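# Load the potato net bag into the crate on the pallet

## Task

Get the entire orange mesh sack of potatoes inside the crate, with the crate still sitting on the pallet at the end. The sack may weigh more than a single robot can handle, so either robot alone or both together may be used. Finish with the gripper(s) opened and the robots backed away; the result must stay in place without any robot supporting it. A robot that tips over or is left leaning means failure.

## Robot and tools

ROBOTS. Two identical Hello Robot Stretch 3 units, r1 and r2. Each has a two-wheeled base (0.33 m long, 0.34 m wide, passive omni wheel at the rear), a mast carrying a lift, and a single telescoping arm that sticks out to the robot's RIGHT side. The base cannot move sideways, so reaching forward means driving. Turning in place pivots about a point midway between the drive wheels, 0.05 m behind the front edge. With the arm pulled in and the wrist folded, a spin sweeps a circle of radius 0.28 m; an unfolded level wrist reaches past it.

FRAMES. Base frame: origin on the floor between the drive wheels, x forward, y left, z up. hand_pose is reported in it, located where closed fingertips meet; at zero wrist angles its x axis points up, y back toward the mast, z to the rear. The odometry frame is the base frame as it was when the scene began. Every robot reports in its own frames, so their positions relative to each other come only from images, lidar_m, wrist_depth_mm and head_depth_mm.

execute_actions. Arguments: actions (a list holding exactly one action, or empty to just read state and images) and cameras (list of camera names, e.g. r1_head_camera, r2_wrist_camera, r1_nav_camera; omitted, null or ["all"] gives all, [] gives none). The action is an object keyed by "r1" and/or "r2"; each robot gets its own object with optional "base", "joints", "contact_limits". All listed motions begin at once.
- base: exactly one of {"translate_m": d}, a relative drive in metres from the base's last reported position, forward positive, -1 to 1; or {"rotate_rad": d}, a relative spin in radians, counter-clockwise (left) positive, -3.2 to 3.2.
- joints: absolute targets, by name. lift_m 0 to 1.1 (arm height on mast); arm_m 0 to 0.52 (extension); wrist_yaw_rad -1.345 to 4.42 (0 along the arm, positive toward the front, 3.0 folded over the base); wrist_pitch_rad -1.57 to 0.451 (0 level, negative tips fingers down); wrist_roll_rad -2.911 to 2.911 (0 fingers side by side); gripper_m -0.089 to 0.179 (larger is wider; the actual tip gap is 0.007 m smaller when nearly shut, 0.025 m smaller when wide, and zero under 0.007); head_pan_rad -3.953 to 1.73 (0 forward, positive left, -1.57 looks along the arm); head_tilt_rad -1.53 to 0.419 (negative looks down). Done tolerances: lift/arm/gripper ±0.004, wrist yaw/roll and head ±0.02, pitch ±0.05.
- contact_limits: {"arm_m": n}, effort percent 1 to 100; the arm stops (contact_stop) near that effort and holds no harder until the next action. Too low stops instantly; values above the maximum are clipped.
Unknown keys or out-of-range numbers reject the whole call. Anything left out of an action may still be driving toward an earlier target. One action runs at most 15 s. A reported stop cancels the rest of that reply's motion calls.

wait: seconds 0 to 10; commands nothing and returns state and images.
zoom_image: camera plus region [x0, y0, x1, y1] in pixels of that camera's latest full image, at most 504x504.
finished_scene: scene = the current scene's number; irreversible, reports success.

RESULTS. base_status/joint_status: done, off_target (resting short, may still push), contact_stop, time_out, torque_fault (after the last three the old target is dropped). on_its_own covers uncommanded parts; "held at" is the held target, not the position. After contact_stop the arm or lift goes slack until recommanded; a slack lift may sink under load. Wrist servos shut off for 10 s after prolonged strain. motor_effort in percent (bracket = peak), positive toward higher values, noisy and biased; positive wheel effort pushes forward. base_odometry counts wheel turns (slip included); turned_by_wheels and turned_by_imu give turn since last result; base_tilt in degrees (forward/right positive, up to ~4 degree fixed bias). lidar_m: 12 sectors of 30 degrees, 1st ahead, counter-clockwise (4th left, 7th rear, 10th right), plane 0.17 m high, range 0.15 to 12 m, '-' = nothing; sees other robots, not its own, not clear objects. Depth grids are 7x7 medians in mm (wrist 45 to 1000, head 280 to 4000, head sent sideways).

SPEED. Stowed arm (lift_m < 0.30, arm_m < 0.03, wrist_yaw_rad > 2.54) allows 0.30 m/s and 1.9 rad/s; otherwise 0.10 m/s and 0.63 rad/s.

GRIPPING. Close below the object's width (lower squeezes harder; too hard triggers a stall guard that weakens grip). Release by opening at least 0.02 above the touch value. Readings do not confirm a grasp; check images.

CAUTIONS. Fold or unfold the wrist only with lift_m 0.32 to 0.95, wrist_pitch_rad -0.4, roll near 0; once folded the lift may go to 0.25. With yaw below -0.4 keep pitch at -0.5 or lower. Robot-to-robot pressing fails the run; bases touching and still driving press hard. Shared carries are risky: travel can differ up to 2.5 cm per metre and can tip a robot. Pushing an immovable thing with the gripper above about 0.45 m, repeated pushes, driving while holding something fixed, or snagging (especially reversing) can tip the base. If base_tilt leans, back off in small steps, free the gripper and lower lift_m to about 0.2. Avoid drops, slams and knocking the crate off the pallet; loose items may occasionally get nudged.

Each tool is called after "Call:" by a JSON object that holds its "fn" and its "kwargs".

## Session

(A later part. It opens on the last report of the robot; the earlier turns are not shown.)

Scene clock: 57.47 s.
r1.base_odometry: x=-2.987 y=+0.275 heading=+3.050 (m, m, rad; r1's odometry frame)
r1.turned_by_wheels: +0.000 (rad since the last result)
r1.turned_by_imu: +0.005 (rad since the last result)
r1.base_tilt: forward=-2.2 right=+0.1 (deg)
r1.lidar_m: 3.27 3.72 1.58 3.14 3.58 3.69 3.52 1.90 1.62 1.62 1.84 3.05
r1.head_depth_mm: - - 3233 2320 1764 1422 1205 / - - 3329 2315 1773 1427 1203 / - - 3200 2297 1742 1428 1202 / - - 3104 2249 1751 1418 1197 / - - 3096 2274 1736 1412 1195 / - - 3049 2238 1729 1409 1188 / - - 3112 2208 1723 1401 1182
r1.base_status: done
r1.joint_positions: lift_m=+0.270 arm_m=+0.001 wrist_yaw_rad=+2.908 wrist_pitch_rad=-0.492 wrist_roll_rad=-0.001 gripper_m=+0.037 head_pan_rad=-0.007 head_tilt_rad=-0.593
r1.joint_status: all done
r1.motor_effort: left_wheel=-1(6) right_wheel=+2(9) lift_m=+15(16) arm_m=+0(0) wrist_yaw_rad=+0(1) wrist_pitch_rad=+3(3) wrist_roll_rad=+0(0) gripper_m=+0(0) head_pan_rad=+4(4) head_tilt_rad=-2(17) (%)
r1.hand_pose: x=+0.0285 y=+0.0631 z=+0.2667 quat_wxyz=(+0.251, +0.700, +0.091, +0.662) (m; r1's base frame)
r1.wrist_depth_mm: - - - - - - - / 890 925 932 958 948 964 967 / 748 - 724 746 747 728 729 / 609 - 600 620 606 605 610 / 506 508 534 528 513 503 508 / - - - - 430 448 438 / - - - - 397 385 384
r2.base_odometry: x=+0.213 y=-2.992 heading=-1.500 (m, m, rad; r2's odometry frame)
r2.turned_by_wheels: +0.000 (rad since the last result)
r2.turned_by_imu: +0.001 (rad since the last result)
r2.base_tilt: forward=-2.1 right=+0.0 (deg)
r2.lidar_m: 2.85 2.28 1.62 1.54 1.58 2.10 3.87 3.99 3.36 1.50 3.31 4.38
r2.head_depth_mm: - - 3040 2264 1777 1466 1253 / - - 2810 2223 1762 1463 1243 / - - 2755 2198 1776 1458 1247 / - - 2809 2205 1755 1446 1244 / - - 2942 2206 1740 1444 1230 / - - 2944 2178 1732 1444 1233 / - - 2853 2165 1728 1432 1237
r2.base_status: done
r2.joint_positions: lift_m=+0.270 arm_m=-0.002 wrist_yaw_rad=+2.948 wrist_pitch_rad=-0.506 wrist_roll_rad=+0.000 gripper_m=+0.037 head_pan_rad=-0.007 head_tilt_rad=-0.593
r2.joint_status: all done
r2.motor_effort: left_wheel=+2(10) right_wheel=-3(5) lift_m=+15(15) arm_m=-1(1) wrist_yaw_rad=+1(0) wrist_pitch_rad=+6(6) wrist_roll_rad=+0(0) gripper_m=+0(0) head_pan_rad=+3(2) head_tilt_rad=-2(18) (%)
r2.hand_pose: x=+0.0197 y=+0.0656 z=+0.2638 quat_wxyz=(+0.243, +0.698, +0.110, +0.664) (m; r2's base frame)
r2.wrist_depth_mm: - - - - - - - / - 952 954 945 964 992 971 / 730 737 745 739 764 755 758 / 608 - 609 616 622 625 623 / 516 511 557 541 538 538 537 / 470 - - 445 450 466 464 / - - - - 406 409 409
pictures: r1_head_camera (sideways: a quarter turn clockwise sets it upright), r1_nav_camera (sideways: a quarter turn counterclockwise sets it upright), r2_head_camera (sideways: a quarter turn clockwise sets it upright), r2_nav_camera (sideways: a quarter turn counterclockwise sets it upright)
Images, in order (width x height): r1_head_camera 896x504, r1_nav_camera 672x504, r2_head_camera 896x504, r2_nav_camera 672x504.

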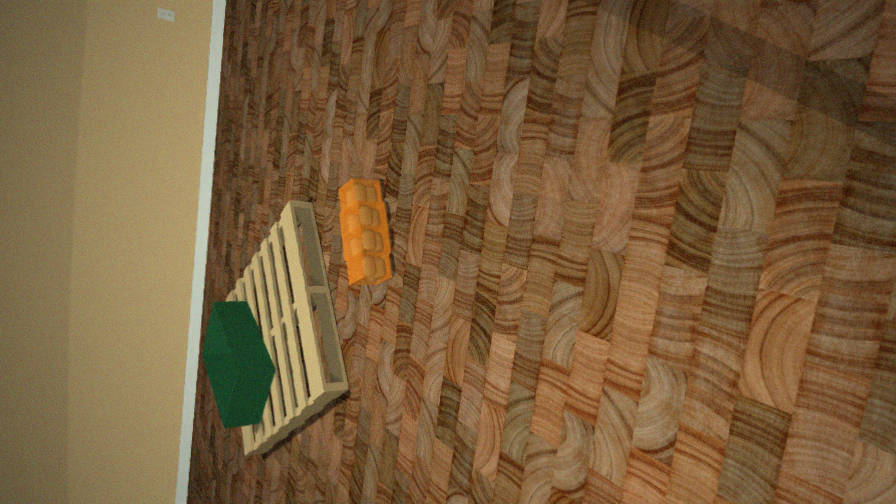

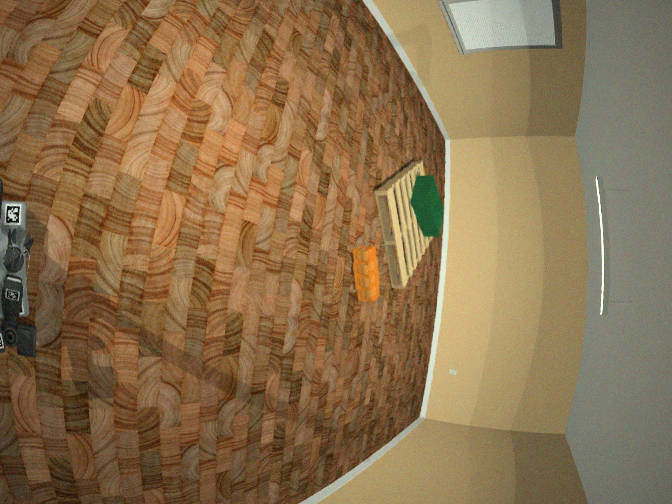

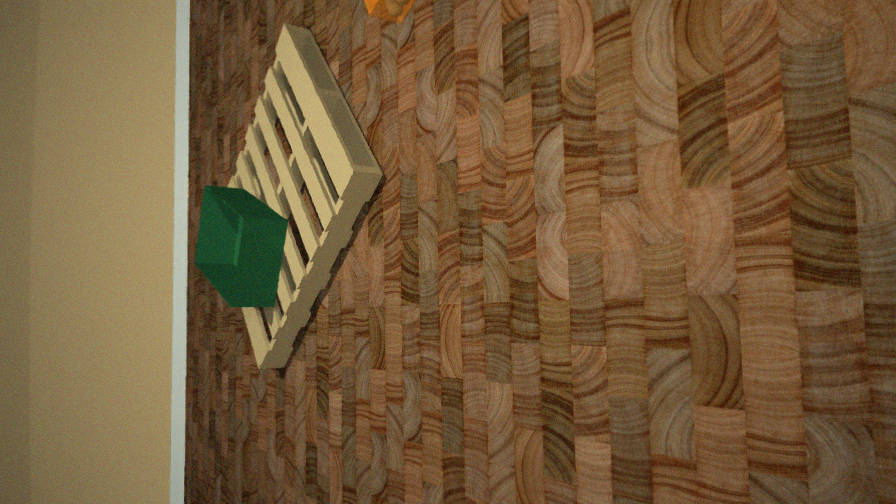

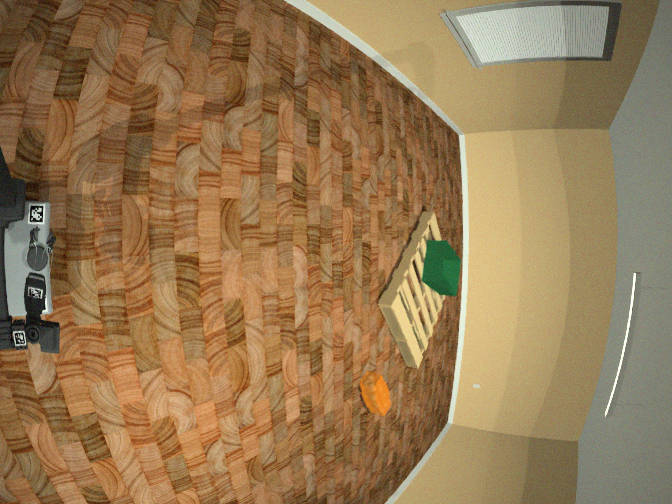

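Call:
{"fn": "execute_actions", "kwargs": {"actions": [{"r1": {"base": {"rotate_rad": -0.29}}, "r2": {"base": {"rotate_rad": -0.27}}}], "cameras": []}}

Call:
{"fn": "execute_actions", "kwargs": {"actions": [{"r1": {"base": {"translate_m": 1.0}}, "r2": {"base": {"translate_m": 1.0}}}], "cameras": []}}

Call:
{"fn": "execute_actions", "kwargs": {"actions": [{"r1": {"base": {"translate_m": 1.0}}, "r2": {"base": {"translate_m": 0.74}}}], "cameras": []}}

Call:
{"fn": "execute_actions", "kwargs": {"actions": [{"r1": {"base": {"translate_m": 0.78}, "joints": {"head_pan_rad": -1.57, "head_tilt_rad": -0.9}}, "r2": {"base": {"rotate_rad": 1.0}, "joints": {"head_pan_rad": -1.2, "head_tilt_rad": -0.9}}}], "cameras": []}}

Call:
{"fn": "execute_actions", "kwargs": {"actions": [{"r1": {"base": {"rotate_rad": -2.4}}}], "cameras": ["r1_head_camera", "r1_nav_camera", "r2_head_camera", "r2_nav_camera"]}}

Scene clock: 134.40 s.
r1.base_odometry: x=-2.987 y=+0.275 heading=+2.760 (m, m, rad; r1's odometry frame)
r1.turned_by_wheels: -0.290 (rad since the last result)
r1.turned_by_imu: -0.290 (rad since the last result)
r1.base_tilt: forward=-2.1 right=+0.1 (deg)
r1.lidar_m: 5.03 3.27 3.34 1.58 3.21 3.90 3.66 2.48 1.70 1.62 1.66 2.16
r1.head_depth_mm: 3498 3679 3248 2301 1762 1432 1212 / - - 3232 2279 1764 1432 1206 / - - 3212 2282 1734 1418 1202 / - - 3250 2237 1735 1415 1196 / - - 3204 2257 1728 1412 1190 / - - 3117 2252 1726 1408 1188 / - - 2995 2191 1705 1400 1189
r1.base_status: done
r1.joint_positions: lift_m=+0.270 arm_m=+0.001 wrist_yaw_rad=+2.908 wrist_pitch_rad=-0.492 wrist_roll_rad=-0.001 gripper_m=+0.037 head_pan_rad=-0.007 head_tilt_rad=-0.593
r1.joint_status: not commanded
r1.motor_effort: left_wheel=+2(6) right_wheel=-2(6) lift_m=+16(16) arm_m=+0(0) wrist_yaw_rad=+1(0) wrist_pitch_rad=+3(3) wrist_roll_rad=+0(0) gripper_m=+0(1) head_pan_rad=+4(4) head_tilt_rad=-2(2) (%)
r1.hand_pose: x=+0.0285 y=+0.0631 z=+0.2667 quat_wxyz=(+0.251, +0.700, +0.091, +0.662) (m; r1's base frame)
r1.wrist_depth_mm: - - - - - - - / 895 917 964 975 959 967 951 / 743 - 741 742 751 730 766 / 615 - 612 591 605 608 597 / 521 513 540 524 514 512 517 / - - - - 431 438 442 / - - - - 383 388 387
r2.base_odometry: x=+0.213 y=-2.992 heading=-1.770 (m, m, rad; r2's odometry frame)
r2.turned_by_wheels: -0.270 (rad since the last result)
r2.turned_by_imu: -0.267 (rad since the last result)
r2.base_tilt: forward=-2.1 right=+0.1 (deg)
r2.lidar_m: 2.86 2.95 1.83 1.54 1.54 1.73 2.85 3.90 3.86 1.47 3.21 3.63
r2.head_depth_mm: - - 3026 2243 1773 1462 1249 / - - 3020 2238 1773 1475 1248 / - - 3019 2226 1766 1452 1245 / - - 2901 2224 1746 1451 1245 / - - 2814 2190 1755 1453 1231 / - - 2717 2175 1729 1445 1230 / - - 2752 2155 1712 1432 1240
r2.base_status: done
r2.joint_positions: lift_m=+0.270 arm_m=-0.002 wrist_yaw_rad=+2.948 wrist_pitch_rad=-0.506 wrist_roll_rad=+0.000 gripper_m=+0.037 head_pan_rad=-0.007 head_tilt_rad=-0.593
r2.joint_status: not commanded
r2.motor_effort: left_wheel=+1(8) right_wheel=-3(10) lift_m=+15(15) arm_m=-1(0) wrist_yaw_rad=+1(0) wrist_pitch_rad=+6(6) wrist_roll_rad=+0(0) gripper_m=+0(0) head_pan_rad=+3(3) head_tilt_rad=-3(2) (%)
r2.hand_pose: x=+0.0197 y=+0.0656 z=+0.2638 quat_wxyz=(+0.243, +0.698, +0.110, +0.664) (m; r2's base frame)
r2.wrist_depth_mm: - - - - - - - / - 935 927 961 957 966 971 / 736 738 732 750 758 754 753 / 608 - 611 621 618 617 629 / 522 509 556 541 537 535 534 / 475 - - 446 450 462 462 / - - - - 403 408 412
pictures: none
No camera images: the call's "cameras" was empty. Leave "cameras" out to get every camera's image.

Scene clock: 139.43 s.
r1.base_odometry: x=-3.915 y=+0.648 heading=+2.760 (m, m, rad; r1's odometry frame)
r1.turned_by_wheels: +0.000 (rad since the last result)
r1.turned_by_imu: +0.005 (rad since the last result)
r1.base_tilt: forward=-2.1 right=+0.2 (deg)
r1.lidar_m: 4.07 2.41 3.38 1.33 3.28 4.33 4.68 2.34 1.65 1.56 1.59 2.08
r1.head_depth_mm: 3392 3469 3206 2289 1741 1434 1202 / 3599 - 3270 2276 1749 1426 1204 / 3581 - 3214 2244 1748 1418 1197 / 3527 - 3241 2249 1722 1413 1203 / 3544 3940 3217 2256 1731 1414 1191 / 3474 3840 3165 2213 1736 1413 1191 / 3480 3877 3164 2196 1670 1400 1189
r1.base_status: done
r1.joint_positions: lift_m=+0.270 arm_m=+0.001 wrist_yaw_rad=+2.908 wrist_pitch_rad=-0.492 wrist_roll_rad=-0.001 gripper_m=+0.037 head_pan_rad=-0.007 head_tilt_rad=-0.594
r1.joint_status: not commanded
r1.motor_effort: left_wheel=+1(8) right_wheel=-2(5) lift_m=+16(16) arm_m=+0(0) wrist_yaw_rad=+1(0) wrist_pitch_rad=+3(3) wrist_roll_rad=+1(0) gripper_m=+0(0) head_pan_rad=+4(4) head_tilt_rad=-2(3) (%)
r1.hand_pose: x=+0.0285 y=+0.0631 z=+0.2667 quat_wxyz=(+0.251, +0.700, +0.091, +0.662) (m; r1's base frame)
r1.wrist_depth_mm: - - - - - - - / 945 943 918 958 976 953 974 / 743 - 757 728 737 733 742 / 612 - 596 600 608 592 597 / 505 505 528 522 506 518 512 / - - - - 436 439 444 / - - - - 388 388 387
r2.base_odometry: x=+0.015 y=-3.973 heading=-1.770 (m, m, rad; r2's odometry frame)
r2.turned_by_wheels: +0.000 (rad since the last result)
r2.turned_by_imu: +0.001 (rad since the last result)
r2.base_tilt: forward=-2.1 right=+0.0 (deg)
r2.lidar_m: 1.87 1.88 2.21 1.85 1.85 2.08 3.43 4.84 3.46 1.22 2.91 3.28
r2.head_depth_mm: - - 3073 2261 1767 1483 1258 / 3903 - 2995 2220 1725 1465 1256 / 3728 - 2977 2206 1768 1455 1255 / 3701 3974 2968 2139 1748 1444 1236 / 3515 3764 2954 2067 1753 1443 1237 / 3354 3665 2532 2040 1712 1431 1233 / 3324 3510 2511 2017 1733 1433 1230
r2.base_status: done
r2.joint_positions: lift_m=+0.270 arm_m=-0.002 wrist_yaw_rad=+2.948 wrist_pitch_rad=-0.506 wrist_roll_rad=+0.000 gripper_m=+0.037 head_pan_rad=-0.007 head_tilt_rad=-0.594
r2.joint_status: not commanded
r2.motor_effort: left_wheel=+1(11) right_wheel=-3(4) lift_m=+15(15) arm_m=-1(1) wrist_yaw_rad=+0(0) wrist_pitch_rad=+6(6) wrist_roll_rad=+0(0) gripper_m=+0(0) head_pan_rad=+3(3) head_tilt_rad=-2(2) (%)
r2.hand_pose: x=+0.0197 y=+0.0656 z=+0.2638 quat_wxyz=(+0.243, +0.698, +0.110, +0.664) (m; r2's base frame)
r2.wrist_depth_mm: - - - - - - - / - 938 949 960 970 973 982 / 749 741 753 741 759 766 759 / 609 - 617 624 623 635 631 / 517 503 556 540 534 530 533 / 477 - - 447 450 464 464 / - - - - 406 410 412
pictures: none
No camera images: the call's "cameras" was empty. Leave "cameras" out to get every camera's image.

Scene clock: 144.37 s.
r1.base_odometry: x=-4.843 y=+1.020 heading=+2.760 (m, m, rad; r1's odometry frame)
r1.turned_by_wheels: +0.000 (rad since the last result)
r1.turned_by_imu: +0.005 (rad since the last result)
r1.base_tilt: forward=-2.1 right=+0.1 (deg)
r1.lidar_m: 3.07 1.81 1.69 1.17 3.33 4.41 5.65 2.26 1.59 1.49 1.53 2.00
r1.head_depth_mm: 2739 3030 3091 2306 1779 1425 1208 / 2718 3038 3258 2276 1748 1423 1202 / 2663 2990 3201 2271 1747 1421 1199 / 2638 2965 3178 2256 1735 1425 1198 / 2629 2897 3199 2243 1743 1409 1193 / 2577 2902 3091 2257 1744 1388 1189 / 2567 2864 3055 2235 1728 1405 1188
r1.base_status: done
r1.joint_positions: lift_m=+0.270 arm_m=+0.001 wrist_yaw_rad=+2.908 wrist_pitch_rad=-0.492 wrist_roll_rad=-0.001 gripper_m=+0.037 head_pan_rad=-0.007 head_tilt_rad=-0.594
r1.joint_status: not commanded
r1.motor_effort: left_wheel=+1(7) right_wheel=-1(5) lift_m=+16(15) arm_m=+0(0) wrist_yaw_rad=+1(0) wrist_pitch_rad=+3(3) wrist_roll_rad=+0(0) gripper_m=+0(0) head_pan_rad=+4(4) head_tilt_rad=-3(2) (%)
r1.hand_pose: x=+0.0285 y=+0.0631 z=+0.2667 quat_wxyz=(+0.251, +0.700, +0.091, +0.662) (m; r1's base frame)
r1.wrist_depth_mm: - 970 - - - - - / 934 931 931 955 961 945 908 / 747 - 750 745 623 543 726 / 601 - 607 612 598 572 612 / 509 511 549 521 512 522 513 / - - - - 428 439 436 / - - - - 388 384 386
r2.base_odometry: x=-0.131 y=-4.698 heading=-1.769 (m, m, rad; r2's odometry frame)
r2.turned_by_wheels: +0.000 (rad since the last result)
r2.turned_by_imu: +0.001 (rad since the last result)
r2.base_tilt: forward=-2.1 right=+0.1 (deg)
r2.lidar_m: 1.66 1.17 2.48 2.08 2.07 2.35 3.87 5.56 3.21 2.69 1.03 3.04
r2.head_depth_mm: 3279 3689 3072 2226 1762 1471 1215 / 3209 3621 3047 2229 1784 1463 1254 / 3082 3458 2998 2252 1693 1449 1246 / 2953 3285 2947 2204 1597 1417 1244 / 2894 3203 2928 2045 1618 1340 1214 / 2777 3039 2954 2044 1616 1380 1146 / 2705 3005 2872 1873 1601 1340 1168
r2.base_status: done
r2.joint_positions: lift_m=+0.270 arm_m=-0.002 wrist_yaw_rad=+2.948 wrist_pitch_rad=-0.506 wrist_roll_rad=+0.000 gripper_m=+0.037 head_pan_rad=-0.007 head_tilt_rad=-0.594
r2.joint_status: not commanded
r2.motor_effort: left_wheel=+3(11) right_wheel=-2(7) lift_m=+15(16) arm_m=-1(1) wrist_yaw_rad=+0(1) wrist_pitch_rad=+6(6) wrist_roll_rad=+0(0) gripper_m=+0(0) head_pan_rad=+3(3) head_tilt_rad=-2(2) (%)
r2.hand_pose: x=+0.0197 y=+0.0656 z=+0.2638 quat_wxyz=(+0.243, +0.698, +0.110, +0.664) (m; r2's base frame)
r2.wrist_depth_mm: - - - - - - 961 / - 939 938 943 955 966 749 / 732 750 745 751 759 762 664 / 612 - 608 614 622 624 595 / 515 505 555 538 536 529 532 / 478 - - 446 447 458 462 / - - - - 410 412 409
pictures: none
No camera images: the call's "cameras" was empty. Leave "cameras" out to get every camera's image.

Scene clock: 148.77 s.
r1.base_odometry: x=-5.567 y=+1.311 heading=+2.760 (m, m, rad; r1's odometry frame)
r1.turned_by_wheels: +0.000 (rad since the last result)
r1.turned_by_imu: +0.004 (rad since the last result)
r1.base_tilt: forward=-2.1 right=+0.0 (deg)
r1.lidar_m: 2.30 2.36 1.36 1.37 1.49 4.46 6.45 2.19 1.53 1.45 1.48 1.94
r1.head_depth_mm: 1332 1569 1865 1656 1413 1246 1106 / 1319 1566 1853 1635 1413 1247 1117 / 1300 1540 1829 1634 1412 1237 - / 1290 1529 1803 1637 1403 1234 - / 1276 1497 1791 1618 1398 1222 1093 / 1279 1513 1772 1605 1401 1228 1096 / 1262 1491 1763 1608 1399 1223 1090
r1.base_status: done
r1.joint_positions: lift_m=+0.270 arm_m=+0.001 wrist_yaw_rad=+2.908 wrist_pitch_rad=-0.492 wrist_roll_rad=-0.001 gripper_m=+0.037 head_pan_rad=-1.563 head_tilt_rad=-0.889
r1.joint_status: all done
r1.motor_effort: left_wheel=+1(8) right_wheel=+0(5) lift_m=+16(16) arm_m=+0(1) wrist_yaw_rad=+0(1) wrist_pitch_rad=+3(3) wrist_roll_rad=+0(0) gripper_m=+0(0) head_pan_rad=-4(53) head_tilt_rad=-4(19) (%)
r1.hand_pose: x=+0.0285 y=+0.0631 z=+0.2666 quat_wxyz=(+0.251, +0.700, +0.091, +0.662) (m; r1's base frame)
r1.wrist_depth_mm: - - 962 988 984 - - / 929 925 913 834 728 947 985 / 723 - 745 753 708 766 726 / 599 - 619 613 610 614 606 / 491 501 539 522 515 507 511 / - - - - 431 443 438 / - - - - 380 387 385
r2.base_odometry: x=-0.131 y=-4.698 heading=-0.770 (m, m, rad; r2's odometry frame)
r2.turned_by_wheels: +1.000 (rad since the last result)
r2.turned_by_imu: +0.991 (rad since the last result)
r2.base_tilt: forward=-2.2 right=+0.1 (deg)
r2.lidar_m: 2.56 2.09 2.07 2.28 3.60 5.51 3.31 2.70 2.68 1.35 3.20 1.17
r2.head_depth_mm: 2845 2303 1627 1628 1396 1274 1138 / 2879 2265 1889 1642 1375 1261 1154 / 2831 2263 1887 1614 1412 1252 1165 / 2852 2236 1797 1611 1407 1255 1157 / 2749 2215 1778 1528 1396 1247 1126 / 2743 2203 1731 1472 1343 1247 1120 / 2736 2201 1740 1500 1261 1226 1115
r2.base_status: done
r2.joint_positions: lift_m=+0.270 arm_m=-0.002 wrist_yaw_rad=+2.948 wrist_pitch_rad=-0.506 wrist_roll_rad=+0.000 gripper_m=+0.037 head_pan_rad=-1.193 head_tilt_rad=-0.889
r2.joint_status: all done
r2.motor_effort: left_wheel=+0(7) right_wheel=+1(10) lift_m=+15(15) arm_m=-1(1) wrist_yaw_rad=+0(0) wrist_pitch_rad=+6(6) wrist_roll_rad=+0(0) gripper_m=+1(0) head_pan_rad=-2(33) head_tilt_rad=-4(22) (%)
r2.hand_pose: x=+0.0197 y=+0.0656 z=+0.2638 quat_wxyz=(+0.243, +0.698, +0.110, +0.664) (m; r2's base frame)
r2.wrist_depth_mm: - - - - - - - / - 927 936 947 958 960 984 / 728 751 745 758 752 761 762 / 607 - 611 617 621 629 621 / 516 508 559 542 536 529 536 / 478 - - 448 452 459 463 / - - - - 406 409 410
pictures: none
No camera images: the call's "cameras" was empty. Leave "cameras" out to get every camera's image.

Scene clock: 151.57 s.
r1.base_odometry: x=-5.567 y=+1.311 heading=+0.360 (m, m, rad; r1's odometry frame)
r1.turned_by_wheels: -2.400 (rad since the last result)
r1.turned_by_imu: -2.412 (rad since the last result)
r1.base_tilt: forward=-2.1 right=+0.1 (deg)
r1.lidar_m: 1.80 1.46 1.45 1.59 2.32 2.30 2.53 1.36 3.31 1.50 5.65 3.57
r1.head_depth_mm: 2992 2457 1967 1528 1362 1247 1107 / 3108 2430 1962 1648 1404 1248 1127 / 3156 2397 1940 1630 1405 1231 - / 3034 1585 1792 1632 1347 1229 - / 3110 2264 1836 1628 1345 1227 1095 / 3073 2352 1927 1619 1392 1227 1092 / 3111 2369 1919 1608 1392 1221 1087
r1.base_status: done
r1.joint_positions: lift_m=+0.270 arm_m=+0.001 wrist_yaw_rad=+2.908 wrist_pitch_rad=-0.492 wrist_roll_rad=-0.001 gripper_m=+0.037 head_pan_rad=-1.563 head_tilt_rad=-0.889
r1.joint_status: not commanded
r1.motor_effort: left_wheel=+2(8) right_wheel=-2(7) lift_m=+16(16) arm_m=+0(1) wrist_yaw_rad=+1(1) wrist_pitch_rad=+3(3) wrist_roll_rad=+0(0) gripper_m=+0(1) head_pan_rad=-3(4) head_tilt_rad=-5(5) (%)
r1.hand_pose: x=+0.0285 y=+0.0630 z=+0.2666 quat_wxyz=(+0.251, +0.700, +0.091, +0.662) (m; r1's base frame)
r1.wrist_depth_mm: - - - - - - - / 919 935 951 948 966 947 946 / 722 - 740 729 727 730 727 / 601 - 613 600 613 598 604 / 512 508 531 523 509 505 501 / - - - - 432 442 440 / - - - - 384 386 394
r2.base_odometry: x=-0.131 y=-4.698 heading=-0.770 (m, m, rad; r2's odometry frame)
r2.turned_by_wheels: +0.000 (rad since the last result)
r2.turned_by_imu: +0.000 (rad since the last result)
r2.base_tilt: forward=-2.1 right=+0.2 (deg)
r2.lidar_m: 2.56 2.08 2.07 2.29 3.57 5.55 3.31 2.70 2.68 1.49 3.20 1.17
r2.head_depth_mm: 2866 1509 1704 1608 1397 1264 1140 / 2874 2248 1762 1631 1373 1270 1155 / 2873 2257 1903 1612 1410 1250 1166 / 2798 2222 1801 1607 1392 1251 1164 / 2820 2225 1754 1523 1399 1251 1122 / 2739 2206 1737 1472 1317 1235 1128 / 2715 2181 1744 1493 1245 1236 1121
r2.base_status: not commanded
r2.joint_positions: lift_m=+0.270 arm_m=-0.002 wrist_yaw_rad=+2.948 wrist_pitch_rad=-0.506 wrist_roll_rad=+0.000 gripper_m=+0.037 head_pan_rad=-1.193 head_tilt_rad=-0.889
r2.joint_status: not commanded
r2.motor_effort: left_wheel=-1(0) right_wheel=+0(0) lift_m=+15(15) arm_m=-1(1) wrist_yaw_rad=+0(0) wrist_pitch_rad=+6(6) wrist_roll_rad=+0(0) gripper_m=-1(1) head_pan_rad=-2(2) head_tilt_rad=-4(4) (%)
r2.hand_pose: x=+0.0197 y=+0.0656 z=+0.2638 quat_wxyz=(+0.243, +0.698, +0.110, +0.664) (m; r2's base frame)
r2.wrist_depth_mm: - - - - - - - / - 945 935 943 940 967 979 / 732 744 742 754 753 764 766 / 608 - 607 621 629 626 629 / 521 503 559 542 535 526 531 / 473 - - 446 450 460 463 / - - - - 406 406 409
pictures: r1_head_camera (sideways: a quarter turn clockwise sets it upright), r1_nav_camera (sideways: a quarter turn counterclockwise sets it upright), r2_head_camera (sideways: a quarter turn clockwise sets it upright), r2_nav_camera (sideways: a quarter turn counterclockwise sets it upright)
Images, in order (width x height): r1_head_camera 896x504, r1_nav_camera 672x504, r2_head_camera 896x504, r2_nav_camera 672x504.

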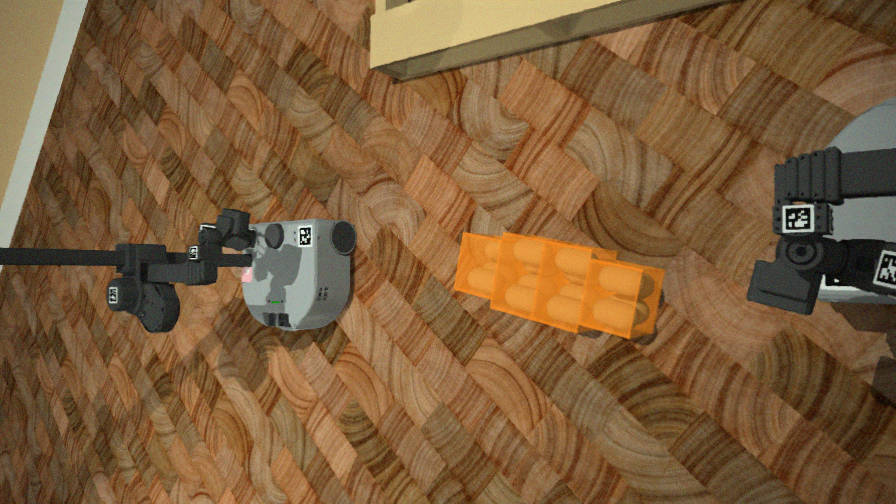

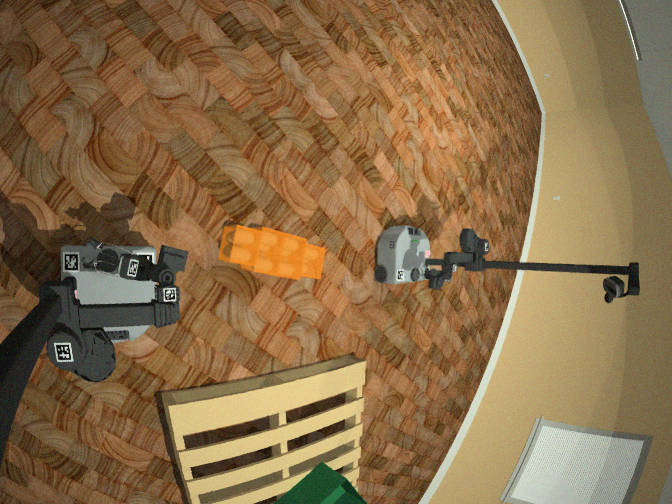

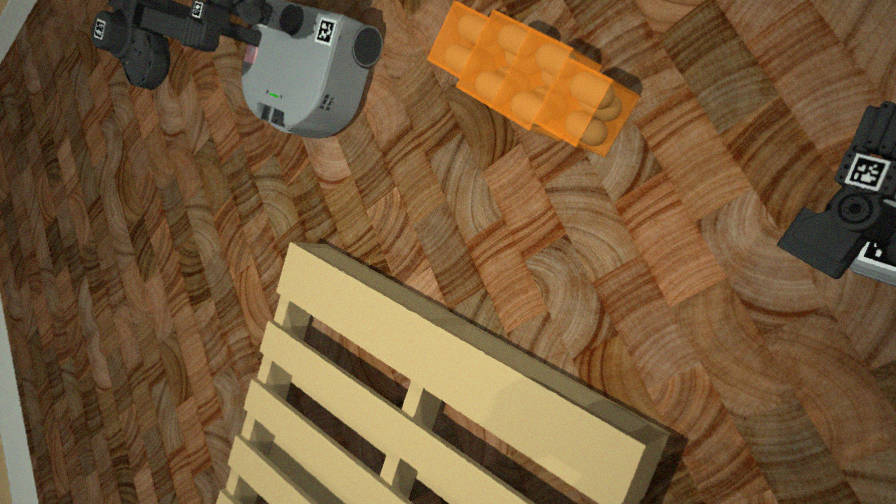

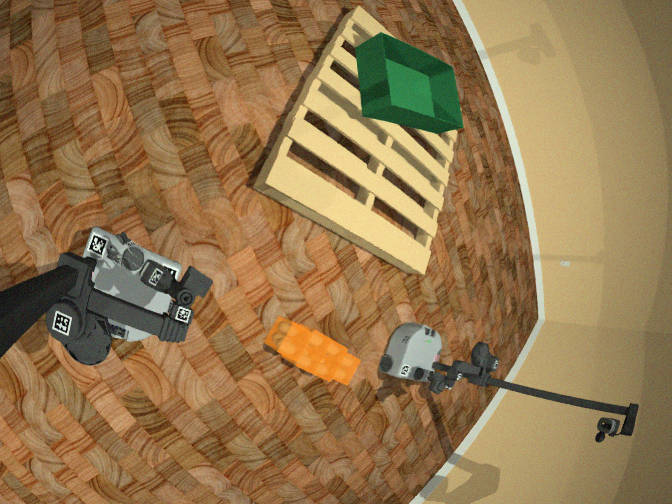

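Call:
{"fn": "zoom_image", "kwargs": {"camera": "r1_head_camera", "region": [430, 200, 700, 360]}}

Call:
{"fn": "zoom_image", "kwargs": {"camera": "r2_nav_camera", "region": [220, 0, 520, 300]}}

Region (430, 200, 700, 360) of r1_head_camera's 896x504 image, scaled by 1.867, with more detail than that image has; it fills the top 299 rows of this view, and the rest is white.

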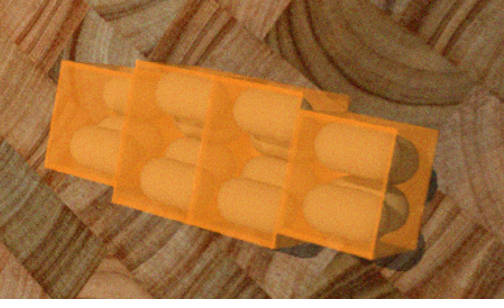

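Region (220, 0, 520, 300) of r2_nav_camera's 672x504 image, scaled by 1.680, with more detail than that image has.

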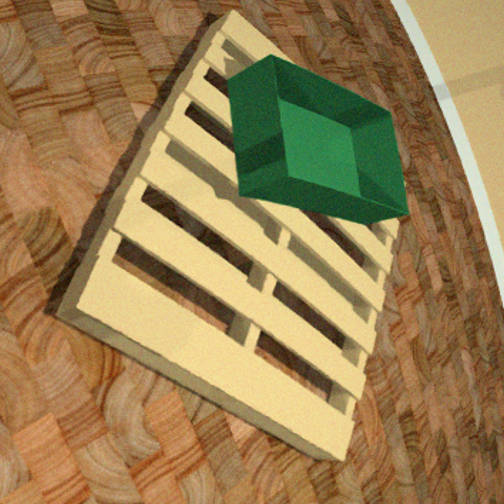

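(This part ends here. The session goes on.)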